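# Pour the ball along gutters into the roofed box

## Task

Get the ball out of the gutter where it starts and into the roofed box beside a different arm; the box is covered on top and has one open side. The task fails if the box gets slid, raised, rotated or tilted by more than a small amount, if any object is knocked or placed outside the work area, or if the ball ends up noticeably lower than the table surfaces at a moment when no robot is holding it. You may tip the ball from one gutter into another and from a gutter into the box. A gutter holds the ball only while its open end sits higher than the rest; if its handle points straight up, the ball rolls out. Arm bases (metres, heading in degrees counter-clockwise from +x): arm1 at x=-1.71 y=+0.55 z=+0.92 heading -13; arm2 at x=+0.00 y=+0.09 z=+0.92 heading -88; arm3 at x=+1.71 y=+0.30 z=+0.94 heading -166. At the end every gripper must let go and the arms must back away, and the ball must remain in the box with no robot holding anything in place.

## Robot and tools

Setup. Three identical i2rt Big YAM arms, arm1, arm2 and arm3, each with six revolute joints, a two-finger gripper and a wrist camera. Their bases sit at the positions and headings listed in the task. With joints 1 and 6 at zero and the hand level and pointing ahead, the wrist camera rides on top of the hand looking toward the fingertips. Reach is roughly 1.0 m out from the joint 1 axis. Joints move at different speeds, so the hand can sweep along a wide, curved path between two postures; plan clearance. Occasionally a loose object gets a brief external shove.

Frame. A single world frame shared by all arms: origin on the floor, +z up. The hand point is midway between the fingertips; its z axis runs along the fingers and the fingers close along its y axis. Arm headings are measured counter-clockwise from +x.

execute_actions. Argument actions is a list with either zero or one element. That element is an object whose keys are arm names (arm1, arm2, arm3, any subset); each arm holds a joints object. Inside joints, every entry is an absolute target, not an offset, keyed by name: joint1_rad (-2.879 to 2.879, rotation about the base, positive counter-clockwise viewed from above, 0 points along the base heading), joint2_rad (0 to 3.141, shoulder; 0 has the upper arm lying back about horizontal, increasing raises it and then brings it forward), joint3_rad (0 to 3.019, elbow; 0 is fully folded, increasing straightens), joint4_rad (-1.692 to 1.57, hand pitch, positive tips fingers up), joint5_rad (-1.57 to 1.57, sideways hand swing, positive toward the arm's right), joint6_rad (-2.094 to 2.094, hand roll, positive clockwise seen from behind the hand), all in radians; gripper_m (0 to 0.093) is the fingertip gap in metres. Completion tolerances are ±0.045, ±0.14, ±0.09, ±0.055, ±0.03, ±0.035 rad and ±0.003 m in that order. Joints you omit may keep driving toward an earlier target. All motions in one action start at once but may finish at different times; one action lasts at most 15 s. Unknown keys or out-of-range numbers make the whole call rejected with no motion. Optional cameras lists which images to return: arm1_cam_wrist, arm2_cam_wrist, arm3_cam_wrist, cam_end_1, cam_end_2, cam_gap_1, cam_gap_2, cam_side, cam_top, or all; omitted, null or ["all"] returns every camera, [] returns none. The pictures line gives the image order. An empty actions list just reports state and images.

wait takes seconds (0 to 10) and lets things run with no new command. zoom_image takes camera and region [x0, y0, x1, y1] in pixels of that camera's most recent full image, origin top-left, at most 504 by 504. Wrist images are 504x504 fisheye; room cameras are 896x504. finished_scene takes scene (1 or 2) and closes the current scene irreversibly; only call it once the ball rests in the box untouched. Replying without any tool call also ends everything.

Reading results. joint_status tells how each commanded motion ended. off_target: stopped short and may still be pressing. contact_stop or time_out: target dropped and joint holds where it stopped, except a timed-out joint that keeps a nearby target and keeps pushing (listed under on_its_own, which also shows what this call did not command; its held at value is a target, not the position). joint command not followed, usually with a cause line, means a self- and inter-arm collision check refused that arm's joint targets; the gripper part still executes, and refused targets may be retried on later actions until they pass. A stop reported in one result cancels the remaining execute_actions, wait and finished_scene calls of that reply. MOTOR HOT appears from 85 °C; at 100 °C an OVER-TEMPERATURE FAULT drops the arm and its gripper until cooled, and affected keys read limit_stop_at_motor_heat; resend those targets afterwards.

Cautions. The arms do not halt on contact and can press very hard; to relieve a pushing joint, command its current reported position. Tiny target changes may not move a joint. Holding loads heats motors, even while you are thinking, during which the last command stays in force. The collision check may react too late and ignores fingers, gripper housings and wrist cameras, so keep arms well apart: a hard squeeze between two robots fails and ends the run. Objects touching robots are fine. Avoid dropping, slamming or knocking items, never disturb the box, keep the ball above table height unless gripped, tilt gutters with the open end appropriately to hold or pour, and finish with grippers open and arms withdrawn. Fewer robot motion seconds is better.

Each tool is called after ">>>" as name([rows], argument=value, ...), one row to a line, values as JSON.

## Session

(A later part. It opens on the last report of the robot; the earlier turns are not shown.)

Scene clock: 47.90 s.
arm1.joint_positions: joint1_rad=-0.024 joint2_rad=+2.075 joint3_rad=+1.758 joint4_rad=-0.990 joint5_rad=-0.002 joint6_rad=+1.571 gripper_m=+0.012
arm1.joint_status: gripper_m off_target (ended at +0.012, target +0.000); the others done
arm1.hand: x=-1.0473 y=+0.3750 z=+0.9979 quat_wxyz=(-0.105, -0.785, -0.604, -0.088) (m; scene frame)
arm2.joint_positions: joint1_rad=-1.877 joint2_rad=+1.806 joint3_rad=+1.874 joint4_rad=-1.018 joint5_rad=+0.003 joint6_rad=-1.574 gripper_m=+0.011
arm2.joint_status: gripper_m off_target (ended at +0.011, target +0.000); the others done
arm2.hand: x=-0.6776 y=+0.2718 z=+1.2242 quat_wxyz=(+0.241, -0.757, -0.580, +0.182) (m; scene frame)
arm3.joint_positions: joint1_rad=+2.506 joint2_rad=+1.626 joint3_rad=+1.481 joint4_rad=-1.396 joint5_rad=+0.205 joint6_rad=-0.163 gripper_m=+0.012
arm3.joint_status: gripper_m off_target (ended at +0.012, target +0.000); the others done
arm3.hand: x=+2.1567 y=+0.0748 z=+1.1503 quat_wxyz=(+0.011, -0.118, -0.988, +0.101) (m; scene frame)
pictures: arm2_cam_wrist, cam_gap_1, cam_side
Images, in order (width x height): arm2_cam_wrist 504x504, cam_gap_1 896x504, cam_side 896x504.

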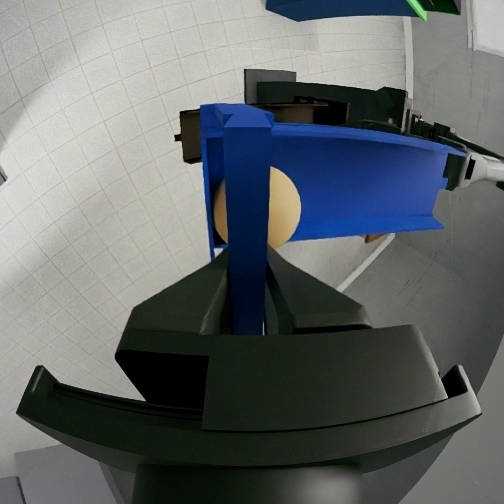

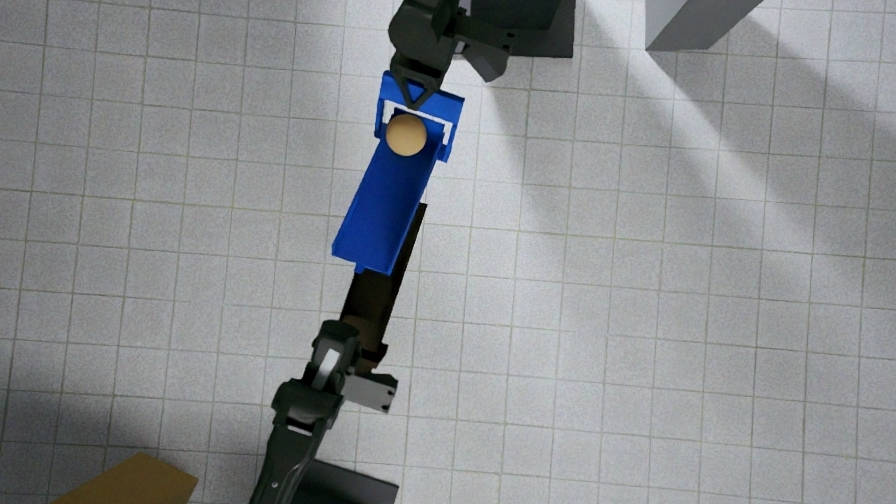

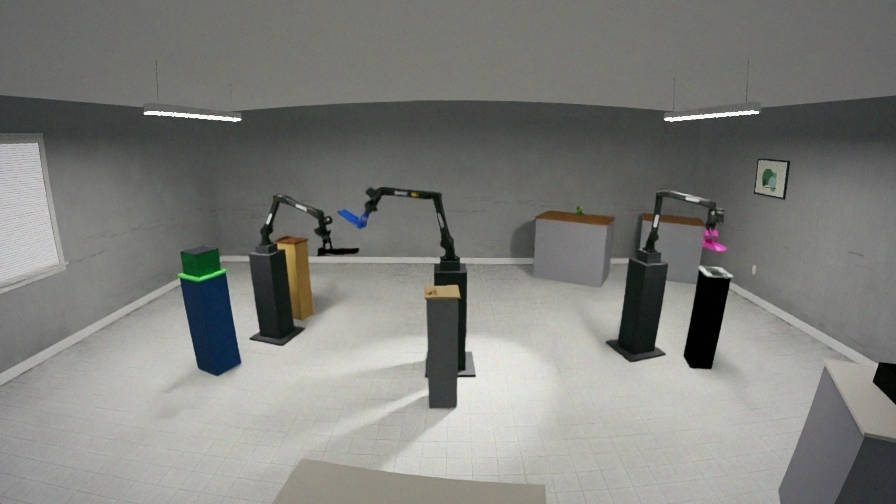

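>>> execute_actions([
  {"arm3":{"joints":{"joint1_rad":2.492,"joint2_rad":1.86,"joint3_rad":1.47,"joint4_rad":-1.13,"gripper_m":0.0}},"arm2":{"joints":{"joint1_rad":-1.89,"joint2_rad":2.01,"joint3_rad":2.02,"joint4_rad":-1.225,"gripper_m":0.0}}},
], cameras=["arm2_cam_wrist","arm1_cam_wrist","arm3_cam_wrist","cam_gap_1","cam_side"])

Scene clock: 49.63 s.
arm1.joint_positions: joint1_rad=-0.024 joint2_rad=+2.075 joint3_rad=+1.758 joint4_rad=-0.990 joint5_rad=-0.002 joint6_rad=+1.571 gripper_m=+0.012
arm1.joint_status: not commanded
arm1.hand: x=-1.0473 y=+0.3750 z=+0.9979 quat_wxyz=(-0.105, -0.785, -0.604, -0.088) (m; scene frame)
arm2.joint_positions: joint1_rad=-1.877 joint2_rad=+2.039 joint3_rad=+1.972 joint4_rad=-1.225 joint5_rad=+0.003 joint6_rad=-1.574 gripper_m=+0.011
arm2.joint_status: gripper_m off_target (ended at +0.011, target +0.000); the others done
arm2.hand: x=-0.6786 y=+0.2719 z=+1.0911 quat_wxyz=(+0.109, -0.786, -0.603, +0.081) (m; scene frame)
arm3.joint_positions: joint1_rad=+2.497 joint2_rad=+1.881 joint3_rad=+1.455 joint4_rad=-1.138 joint5_rad=+0.205 joint6_rad=-0.161 gripper_m=+0.012
arm3.joint_status: gripper_m off_target (ended at +0.012, target +0.000); the others done
arm3.hand: x=+2.2070 y=+0.0492 z=+1.0137 quat_wxyz=(+0.022, -0.122, -0.987, +0.098) (m; scene frame)
pictures: arm1_cam_wrist, arm2_cam_wrist, arm3_cam_wrist, cam_gap_1, cam_side
Images, in order (width x height): arm1_cam_wrist 504x504, arm2_cam_wrist 504x504, arm3_cam_wrist 504x504, cam_gap_1 896x504, cam_side 896x504.

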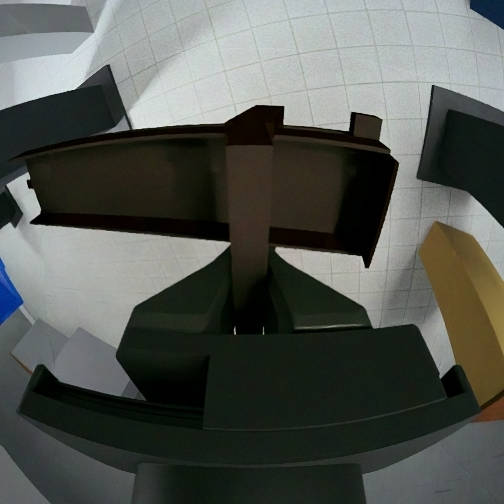

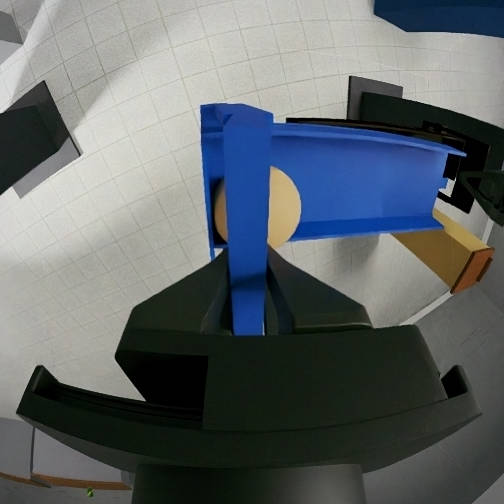

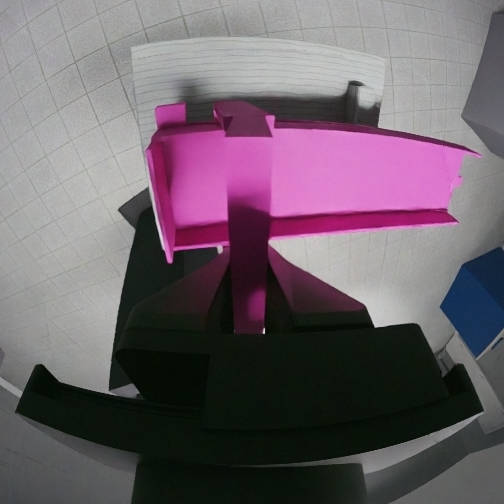

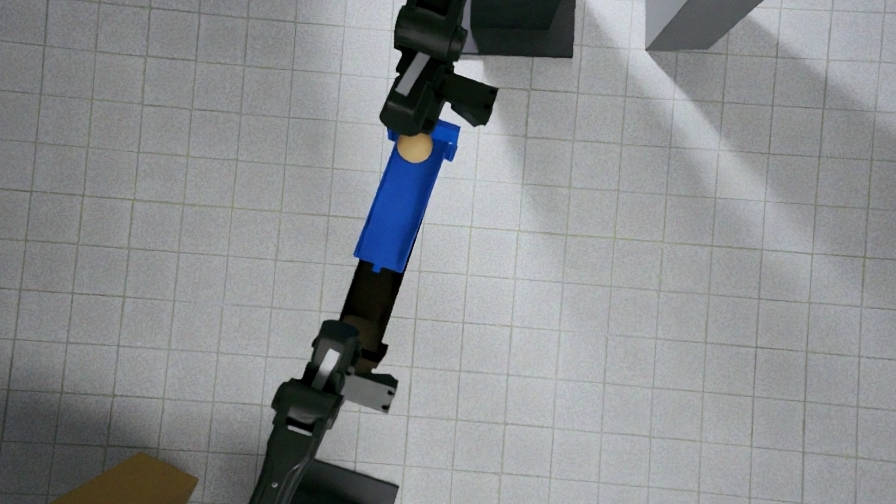

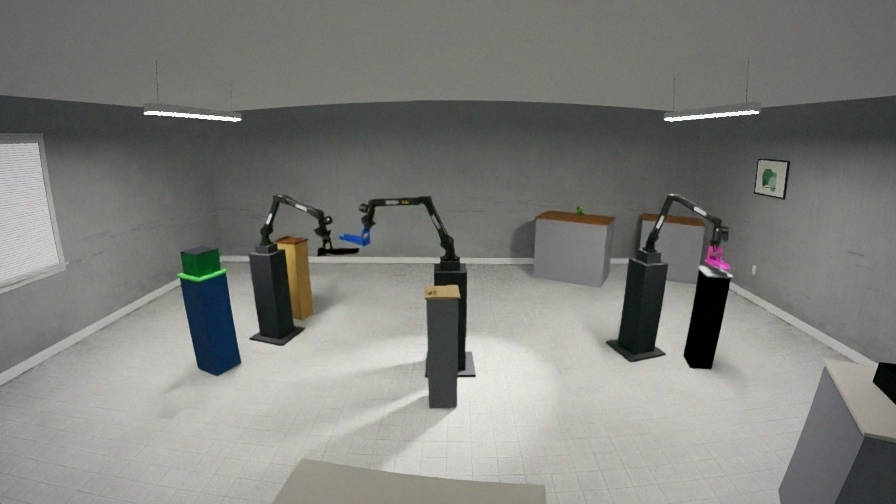

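>>> execute_actions(actions=[])

Scene clock: 50.23 s.
arm1.joint_positions: joint1_rad=-0.024 joint2_rad=+2.075 joint3_rad=+1.758 joint4_rad=-0.990 joint5_rad=-0.002 joint6_rad=+1.571 gripper_m=+0.012
arm1.joint_status: not commanded
arm1.hand: x=-1.0473 y=+0.3750 z=+0.9979 quat_wxyz=(-0.105, -0.785, -0.604, -0.088) (m; scene frame)
arm2.joint_positions: joint1_rad=-1.877 joint2_rad=+2.039 joint3_rad=+1.972 joint4_rad=-1.225 joint5_rad=+0.003 joint6_rad=-1.574 gripper_m=+0.011
arm2.joint_status: gripper_m off_target (ended at +0.011, target +0.000); the others done
arm2.hand: x=-0.6786 y=+0.2719 z=+1.0911 quat_wxyz=(+0.109, -0.786, -0.603, +0.081) (m; scene frame)
arm3.joint_positions: joint1_rad=+2.497 joint2_rad=+1.881 joint3_rad=+1.455 joint4_rad=-1.138 joint5_rad=+0.205 joint6_rad=-0.161 gripper_m=+0.012
arm3.joint_status: gripper_m off_target (ended at +0.012, target +0.000); the others done
arm3.hand: x=+2.2070 y=+0.0492 z=+1.0137 quat_wxyz=(+0.022, -0.122, -0.987, +0.098) (m; scene frame)
pictures: arm1_cam_wrist, arm2_cam_wrist, arm3_cam_wrist, cam_end_1, cam_end_2, cam_gap_1, cam_gap_2, cam_side, cam_top
Images, in order (width x height): arm1_cam_wrist 504x504, arm2_cam_wrist 504x504, arm3_cam_wrist 504x504, cam_end_1 896x504, cam_end_2 896x504, cam_gap_1 896x504, cam_gap_2 896x504, cam_side 896x504, cam_top 896x504.

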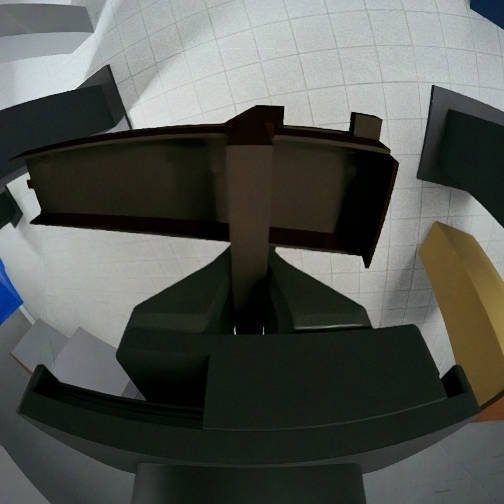

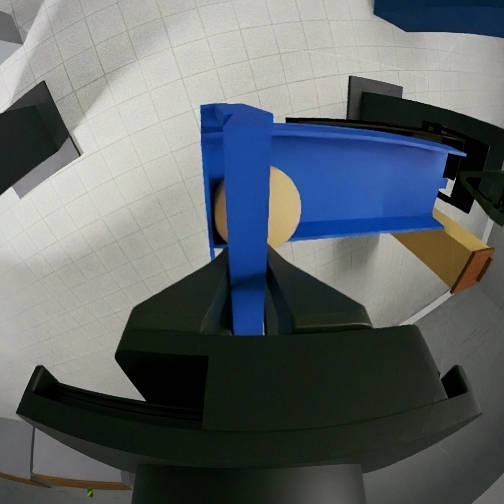

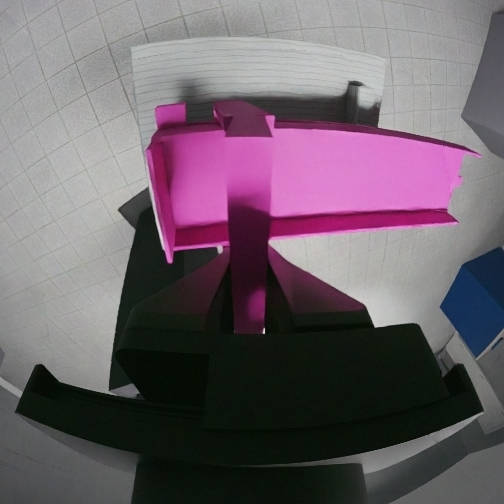

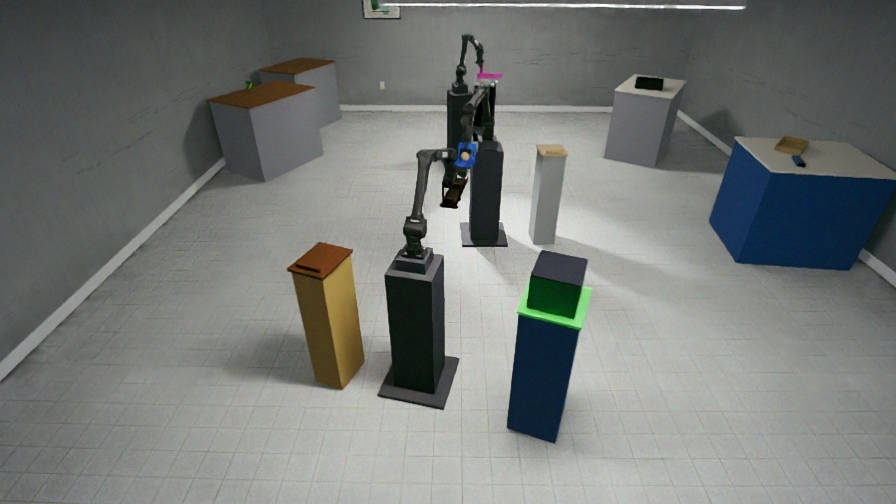

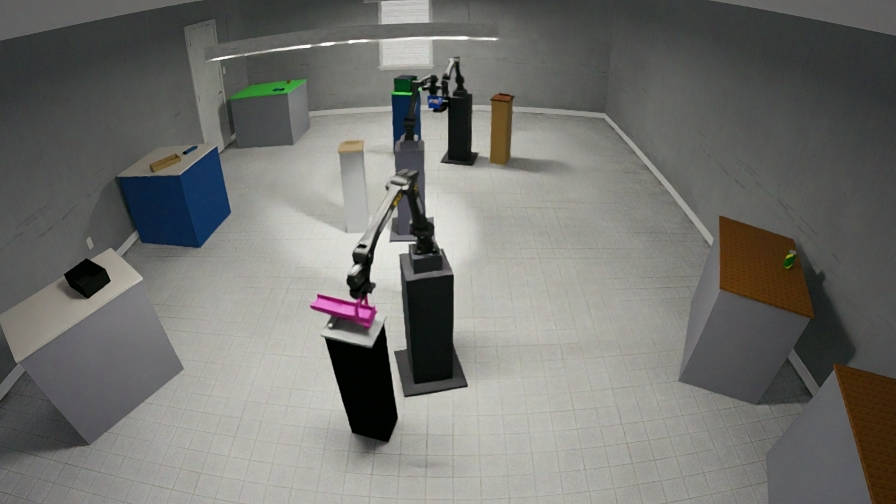

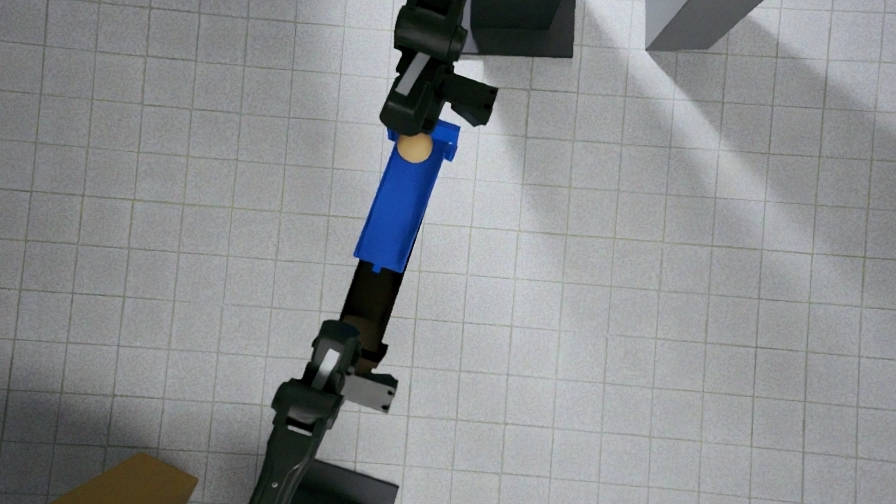

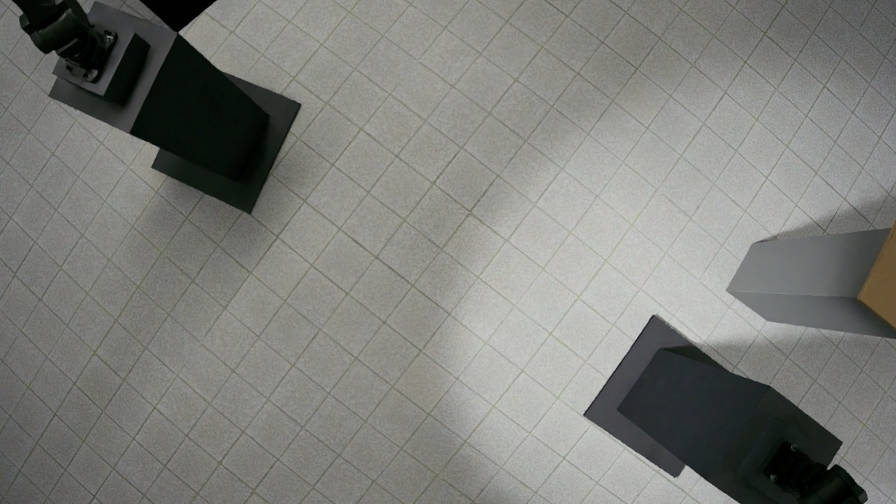

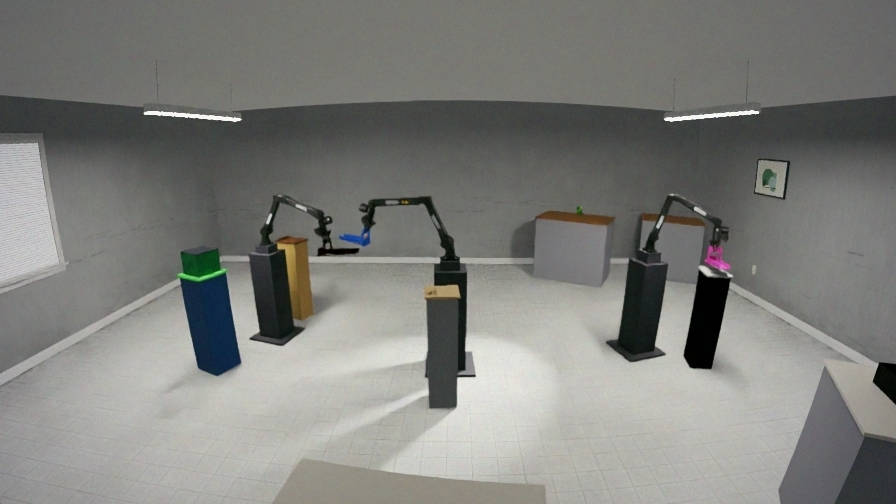

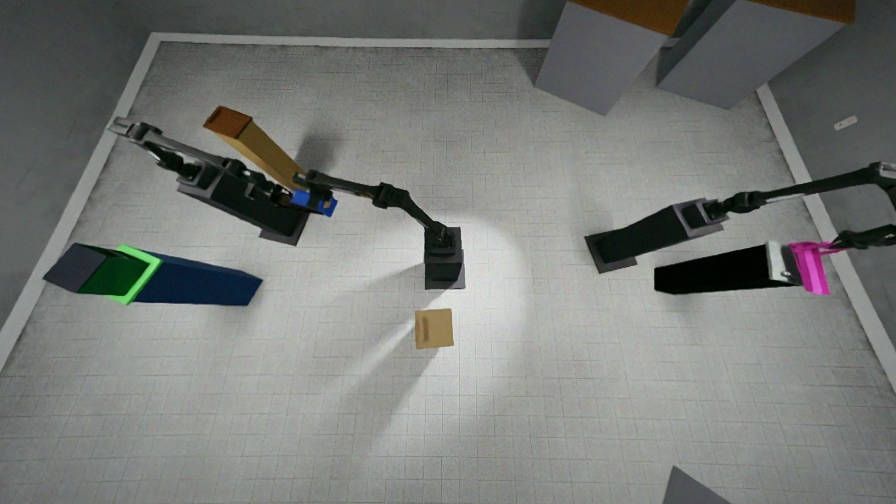

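>>> zoom_image(camera="cam_side", region=[305, 190, 400, 270])

>>> zoom_image(camera="cam_gap_1", region=[300, 110, 500, 400])

Region (305, 190, 400, 270) of cam_side's 896x504 image, scaled by 5.305, with more detail than that image has; it fills the top 424 rows of this view, and the rest is white.

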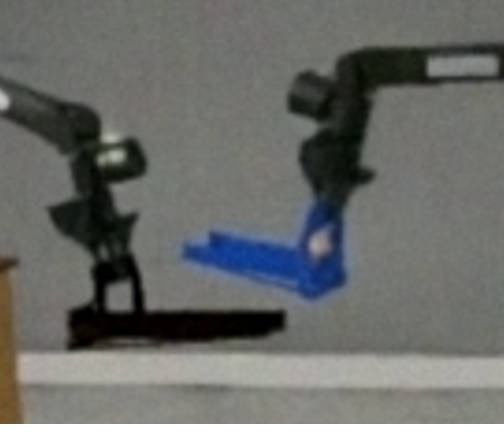

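Region (300, 110, 500, 400) of cam_gap_1's 896x504 image, scaled by 1.738, with more detail than that image has; it fills the left 348 columns of this view, and the rest is white.

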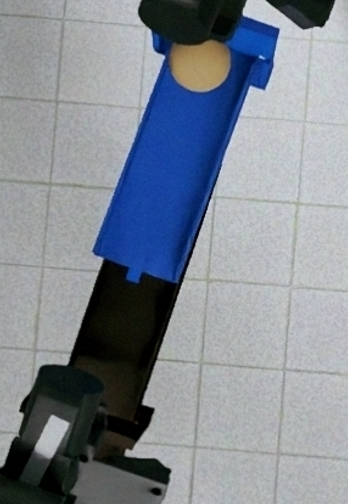

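>>> execute_actions([
  {"arm2": {"joints": {"joint4_rad": -1.43, "gripper_m": 0}}, "arm1": {"joints": {"gripper_m": 0}}, "arm3": {"joints": {"joint2_rad": 1.925, "joint3_rad": 1.415, "joint4_rad": -1.03, "gripper_m": 0}}},
], cameras=["cam_gap_1", "arm1_cam_wrist", "arm3_cam_wrist", "cam_side"])

Scene clock: 51.37 s.
arm1.joint_positions: joint1_rad=-0.024 joint2_rad=+2.075 joint3_rad=+1.758 joint4_rad=-0.990 joint5_rad=-0.002 joint6_rad=+1.571 gripper_m=+0.012
arm1.joint_status: gripper_m off_target (ended at +0.012, target +0.000)
arm1.hand: x=-1.0473 y=+0.3750 z=+0.9979 quat_wxyz=(-0.105, -0.785, -0.604, -0.088) (m; scene frame)
arm2.joint_positions: joint1_rad=-1.877 joint2_rad=+2.039 joint3_rad=+1.972 joint4_rad=-1.424 joint5_rad=+0.003 joint6_rad=-1.574 gripper_m=+0.011
arm2.joint_status: gripper_m off_target (ended at +0.011, target +0.000); the others done
arm2.hand: x=-0.6320 y=+0.2592 z=+1.0827 quat_wxyz=(+0.029, -0.793, -0.608, +0.021) (m; scene frame)
arm3.joint_positions: joint1_rad=+2.497 joint2_rad=+1.930 joint3_rad=+1.414 joint4_rad=-1.039 joint5_rad=+0.205 joint6_rad=-0.160 gripper_m=+0.012
arm3.joint_status: gripper_m off_target (ended at +0.012, target +0.000); the others done
arm3.hand: x=+2.2102 y=+0.0480 z=+0.9740 quat_wxyz=(+0.017, -0.123, -0.987, +0.099) (m; scene frame)
pictures: arm1_cam_wrist, arm3_cam_wrist, cam_gap_1, cam_side
Images, in order (width x height): arm1_cam_wrist 504x504, arm3_cam_wrist 504x504, cam_gap_1 896x504, cam_side 896x504.

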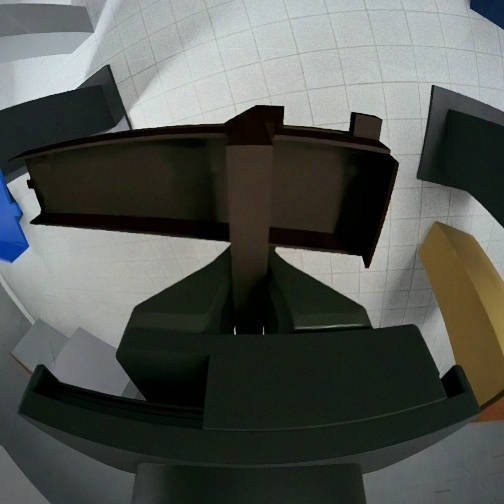

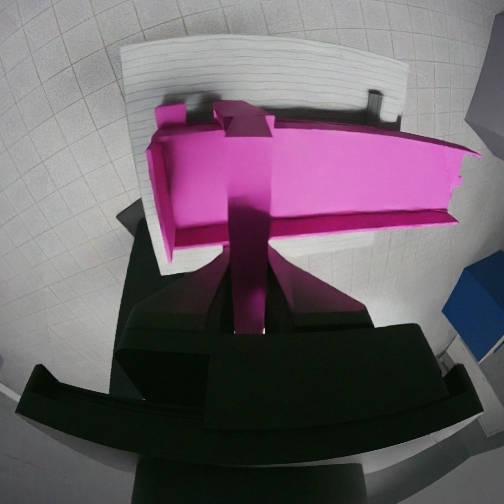

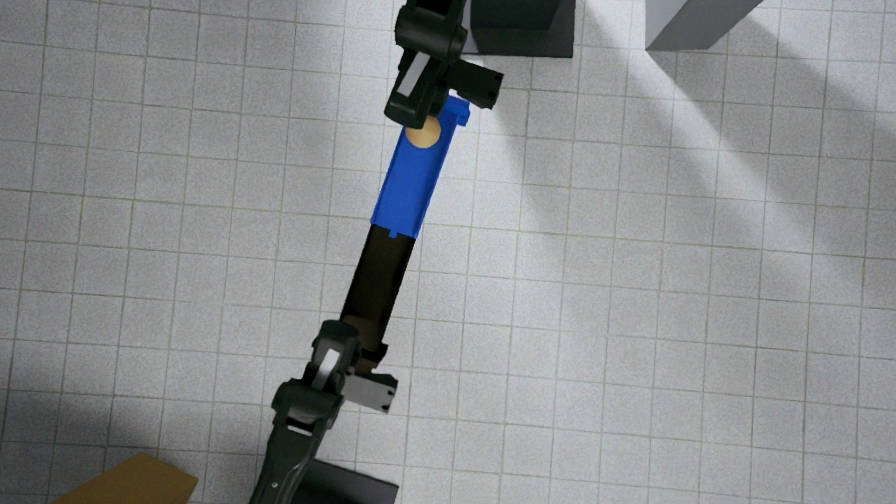

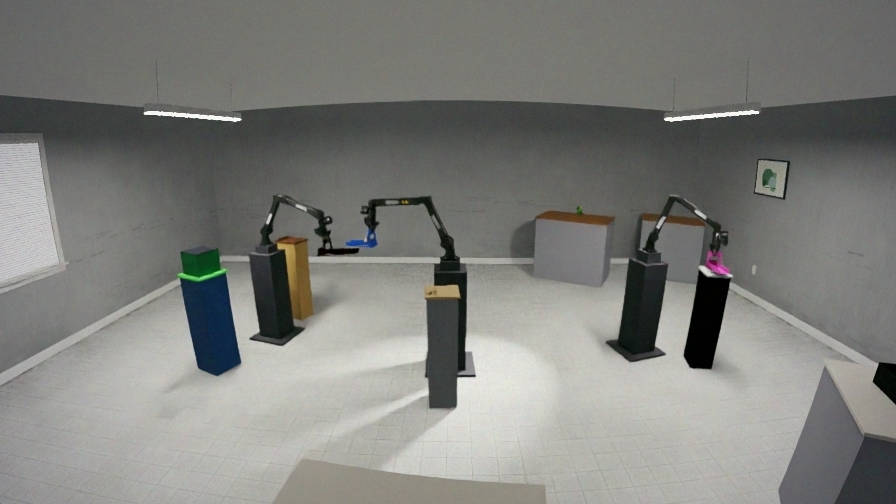

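Ball is rolling. Meanwhile, release arm3's gutter.

>>> execute_actions([
  {"arm3": {"joints": {"gripper_m": 0.06}}},
], cameras=["cam_gap_1", "arm1_cam_wrist", "arm3_cam_wrist"])

Scene clock: 52.07 s.
arm1.joint_positions: joint1_rad=-0.024 joint2_rad=+2.075 joint3_rad=+1.758 joint4_rad=-0.990 joint5_rad=-0.002 joint6_rad=+1.571 gripper_m=+0.012
arm1.joint_status: not commanded
arm1.hand: x=-1.0473 y=+0.3750 z=+0.9979 quat_wxyz=(-0.105, -0.785, -0.604, -0.088) (m; scene frame)
arm2.joint_positions: joint1_rad=-1.877 joint2_rad=+2.039 joint3_rad=+1.972 joint4_rad=-1.424 joint5_rad=+0.003 joint6_rad=-1.574 gripper_m=+0.011
arm2.joint_status: not commanded
arm2.hand: x=-0.6320 y=+0.2592 z=+1.0827 quat_wxyz=(+0.029, -0.793, -0.608, +0.021) (m; scene frame)
arm3.joint_positions: joint1_rad=+2.497 joint2_rad=+1.930 joint3_rad=+1.414 joint4_rad=-1.039 joint5_rad=+0.206 joint6_rad=-0.160 gripper_m=+0.060
arm3.joint_status: all done
arm3.hand: x=+2.2102 y=+0.0478 z=+0.9740 quat_wxyz=(+0.017, -0.123, -0.987, +0.099) (m; scene frame)
pictures: arm1_cam_wrist, arm3_cam_wrist, cam_gap_1
Images, in order (width x height): arm1_cam_wrist 504x504, arm3_cam_wrist 504x504, cam_gap_1 896x504.

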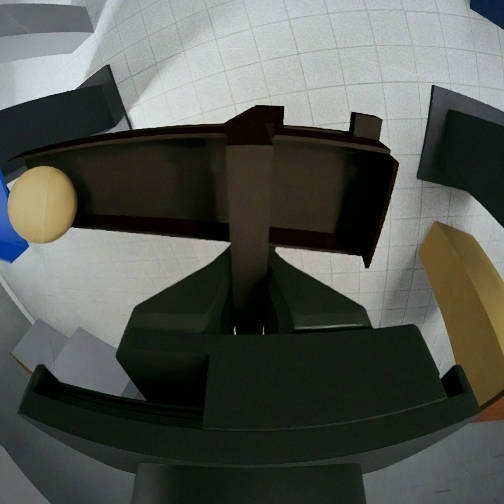

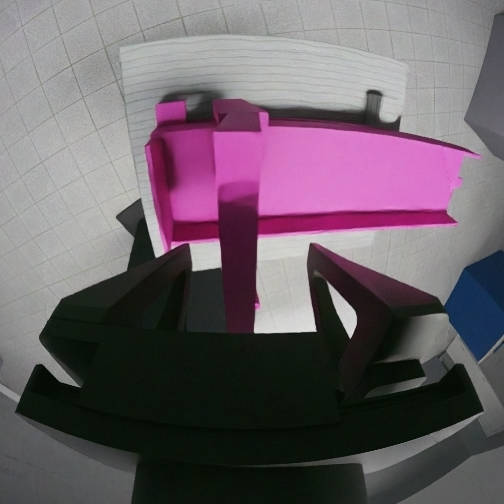

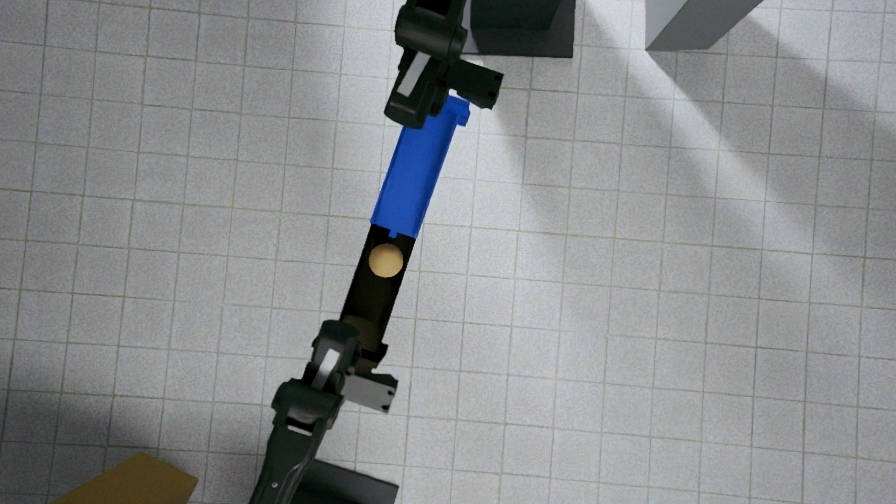

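>>> execute_actions([
  {"arm2": {"joints": {"joint2_rad": 1.5, "gripper_m": 0}}, "arm3": {"joints": {"joint2_rad": 1.80, "joint3_rad": 1.56, "joint4_rad": -1.25, "gripper_m": 0.06}}},
], cameras=["cam_gap_1", "arm1_cam_wrist", "arm3_cam_wrist", "cam_side"])

Scene clock: 54.03 s.
arm1.joint_positions: joint1_rad=-0.024 joint2_rad=+2.075 joint3_rad=+1.759 joint4_rad=-0.990 joint5_rad=-0.001 joint6_rad=+1.571 gripper_m=+0.012
arm1.joint_status: not commanded
arm1.hand: x=-1.0472 y=+0.3748 z=+0.9981 quat_wxyz=(-0.106, -0.785, -0.604, -0.088) (m; scene frame)
arm2.joint_positions: joint1_rad=-1.877 joint2_rad=+1.514 joint3_rad=+2.009 joint4_rad=-1.430 joint5_rad=+0.003 joint6_rad=-1.574 gripper_m=+0.011
arm2.joint_status: gripper_m off_target (ended at +0.011, target +0.000); the others done
arm2.hand: x=-0.5342 y=+0.2330 z=+1.4119 quat_wxyz=(+0.246, -0.755, -0.578, +0.187) (m; scene frame)
arm3.joint_positions: joint1_rad=+2.497 joint2_rad=+1.782 joint3_rad=+1.527 joint4_rad=-1.243 joint5_rad=+0.206 joint6_rad=-0.160 gripper_m=+0.060
arm3.joint_status: all done
arm3.hand: x=+2.2096 y=+0.0474 z=+1.0923 quat_wxyz=(-0.010, -0.126, -0.986, +0.107) (m; scene frame)
pictures: arm1_cam_wrist, arm3_cam_wrist, cam_gap_1, cam_side
Images, in order (width x height): arm1_cam_wrist 504x504, arm3_cam_wrist 504x504, cam_gap_1 896x504, cam_side 896x504.

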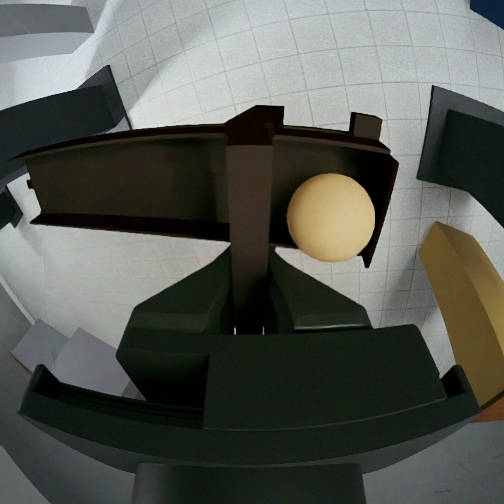

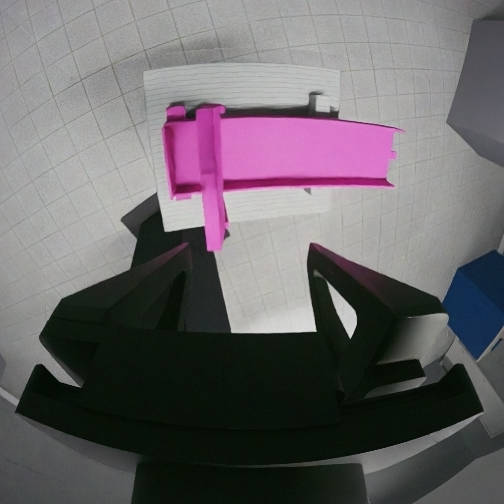

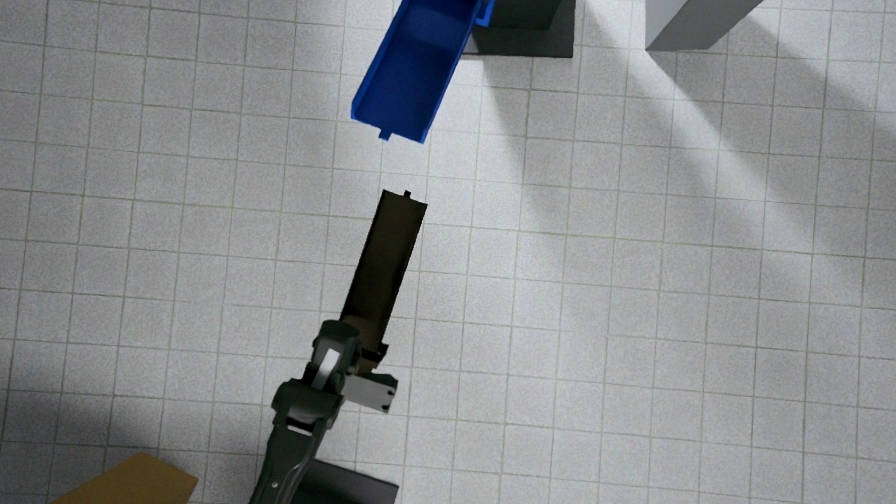

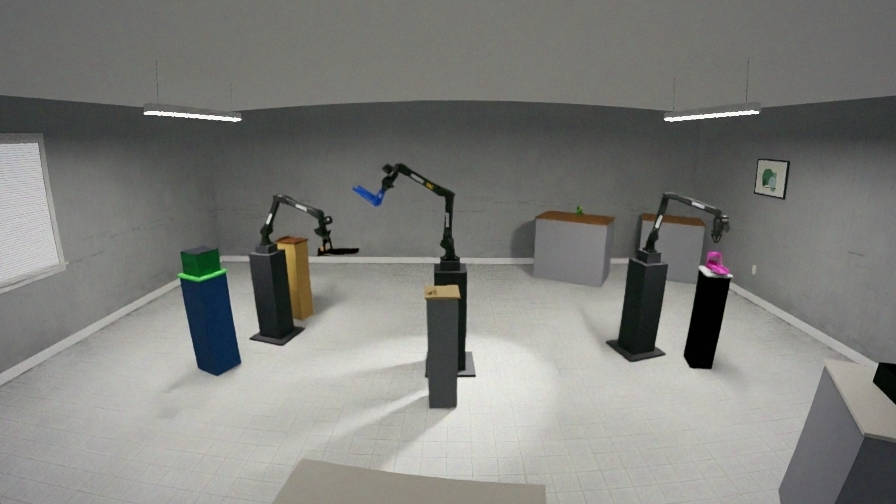

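>>> execute_actions([
  {"arm1": {"joints": {"joint1_rad": -1.0, "joint2_rad": 1.40, "joint3_rad": 1.50, "joint4_rad": -0.8, "gripper_m": 0}}, "arm2": {"joints": {"joint1_rad": 0.09, "joint2_rad": 1.70, "joint3_rad": 1.42, "joint4_rad": -1.26, "joint5_rad": 0.212, "joint6_rad": 0.056, "gripper_m": 0}}, "arm3": {"joints": {"joint2_rad": 1.2, "joint3_rad": 1.2, "gripper_m": 0.09}}},
], cameras=["arm1_cam_wrist", "arm2_cam_wrist", "cam_end_1"])

Scene clock: 58.03 s.
arm1.joint_positions: joint1_rad=-0.991 joint2_rad=+1.411 joint3_rad=+1.499 joint4_rad=-0.815 joint5_rad=+0.003 joint6_rad=+1.572 gripper_m=+0.012
arm1.joint_status: gripper_m off_target (ended at +0.012, target +0.000); the others done
arm1.hand: x=-1.5193 y=-0.0087 z=+1.3017 quat_wxyz=(-0.402, -0.900, -0.154, -0.076) (m; scene frame)
arm2.joint_positions: joint1_rad=+0.101 joint2_rad=+1.736 joint3_rad=+1.423 joint4_rad=-1.257 joint5_rad=+0.209 joint6_rad=+0.046 gripper_m=+0.011
arm2.joint_status: gripper_m off_target (ended at +0.011, target +0.000); the others done
arm2.hand: x=+0.0364 y=-0.4278 z=+1.0550 quat_wxyz=(+0.063, -0.669, -0.736, +0.079) (m; scene frame)
arm3.joint_positions: joint1_rad=+2.497 joint2_rad=+1.191 joint3_rad=+1.211 joint4_rad=-1.246 joint5_rad=+0.206 joint6_rad=-0.160 gripper_m=+0.090
arm3.joint_status: all done
arm3.hand: x=+2.0737 y=+0.1050 z=+1.2294 quat_wxyz=(-0.139, -0.138, -0.970, +0.143) (m; scene frame)
pictures: arm1_cam_wrist, arm2_cam_wrist, cam_end_1
Images, in order (width x height): arm1_cam_wrist 504x504, arm2_cam_wrist 504x504, cam_end_1 896x504.

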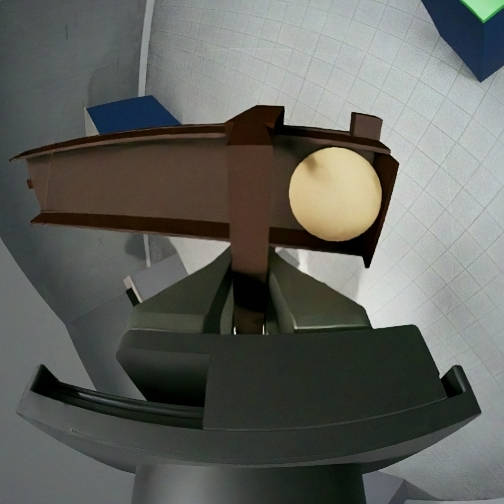

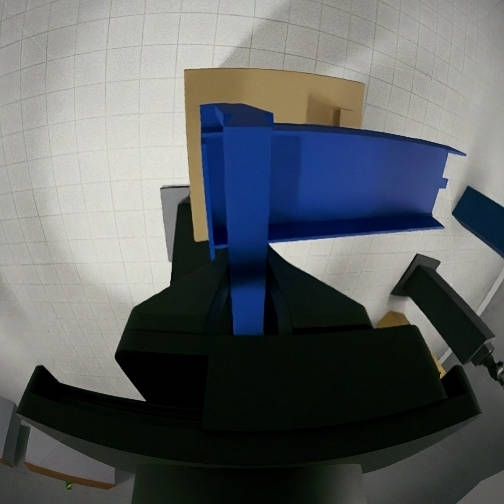

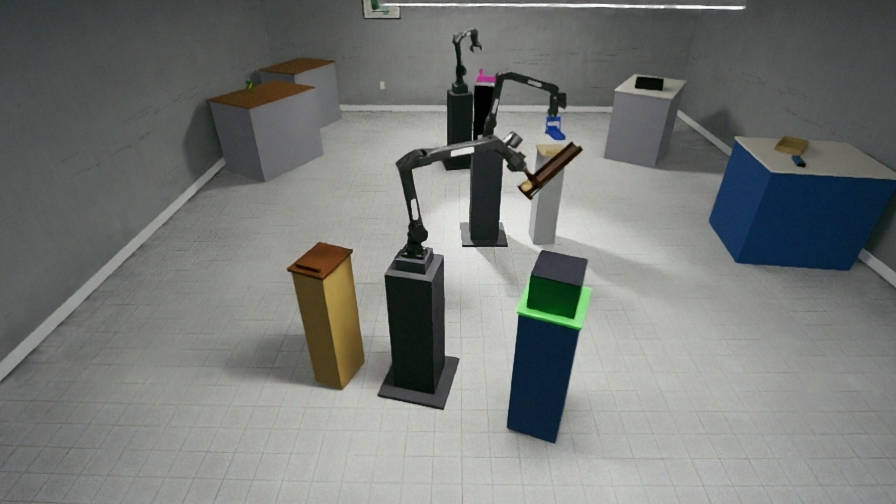

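>>> execute_actions([
  {"arm1": {"joints": {"joint1_rad": -1.3, "joint2_rad": 1.06, "joint3_rad": 0.76, "joint4_rad": -0.9, "gripper_m": 0}}, "arm2": {"joints": {"joint1_rad": 0.075, "joint2_rad": 1.785, "joint3_rad": 1.30, "joint4_rad": -1.06, "joint5_rad": 0.212, "joint6_rad": 0.066, "gripper_m": 0}}},
], cameras=["arm1_cam_wrist", "arm2_cam_wrist", "cam_end_1"])

Scene clock: 59.57 s.
arm1.joint_positions: joint1_rad=-1.312 joint2_rad=+1.075 joint3_rad=+0.747 joint4_rad=-0.906 joint5_rad=+0.002 joint6_rad=+1.572 gripper_m=+0.012
arm1.joint_status: gripper_m off_target (ended at +0.012, target +0.000); the others done
arm1.hand: x=-1.7088 y=+0.2065 z=+1.0562 quat_wxyz=(-0.165, -0.986, -0.011, -0.007) (m; scene frame)
arm2.joint_positions: joint1_rad=+0.084 joint2_rad=+1.787 joint3_rad=+1.293 joint4_rad=-1.070 joint5_rad=+0.209 joint6_rad=+0.057 gripper_m=+0.011
arm2.joint_status: gripper_m off_target (ended at +0.011, target +0.000); the others done
arm2.hand: x=+0.0273 y=-0.4212 z=+0.9843 quat_wxyz=(+0.061, -0.679, -0.727, +0.081) (m; scene frame)
arm3.joint_positions: joint1_rad=+2.497 joint2_rad=+1.191 joint3_rad=+1.211 joint4_rad=-1.246 joint5_rad=+0.206 joint6_rad=-0.160 gripper_m=+0.090
arm3.joint_status: not commanded
arm3.hand: x=+2.0737 y=+0.1050 z=+1.2294 quat_wxyz=(-0.139, -0.138, -0.970, +0.143) (m; scene frame)
pictures: arm1_cam_wrist, arm2_cam_wrist, cam_end_1
Images, in order (width x height): arm1_cam_wrist 504x504, arm2_cam_wrist 504x504, cam_end_1 896x504.

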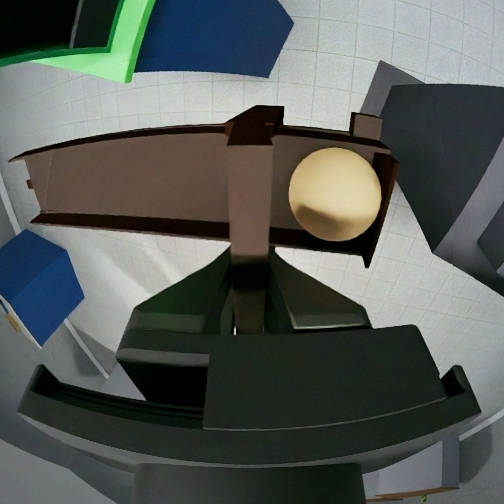

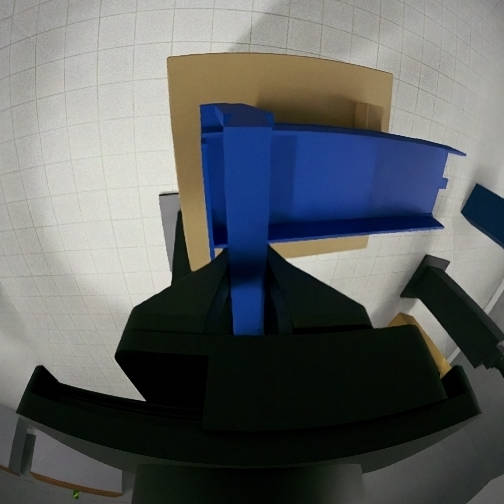

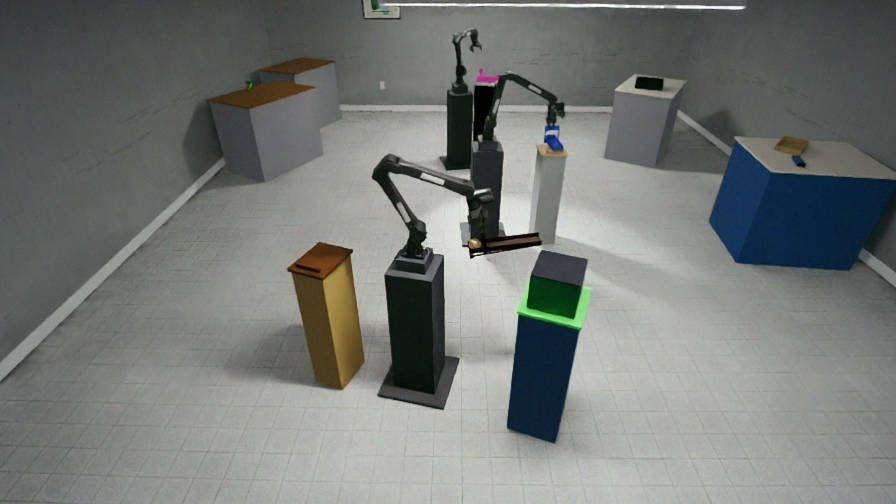

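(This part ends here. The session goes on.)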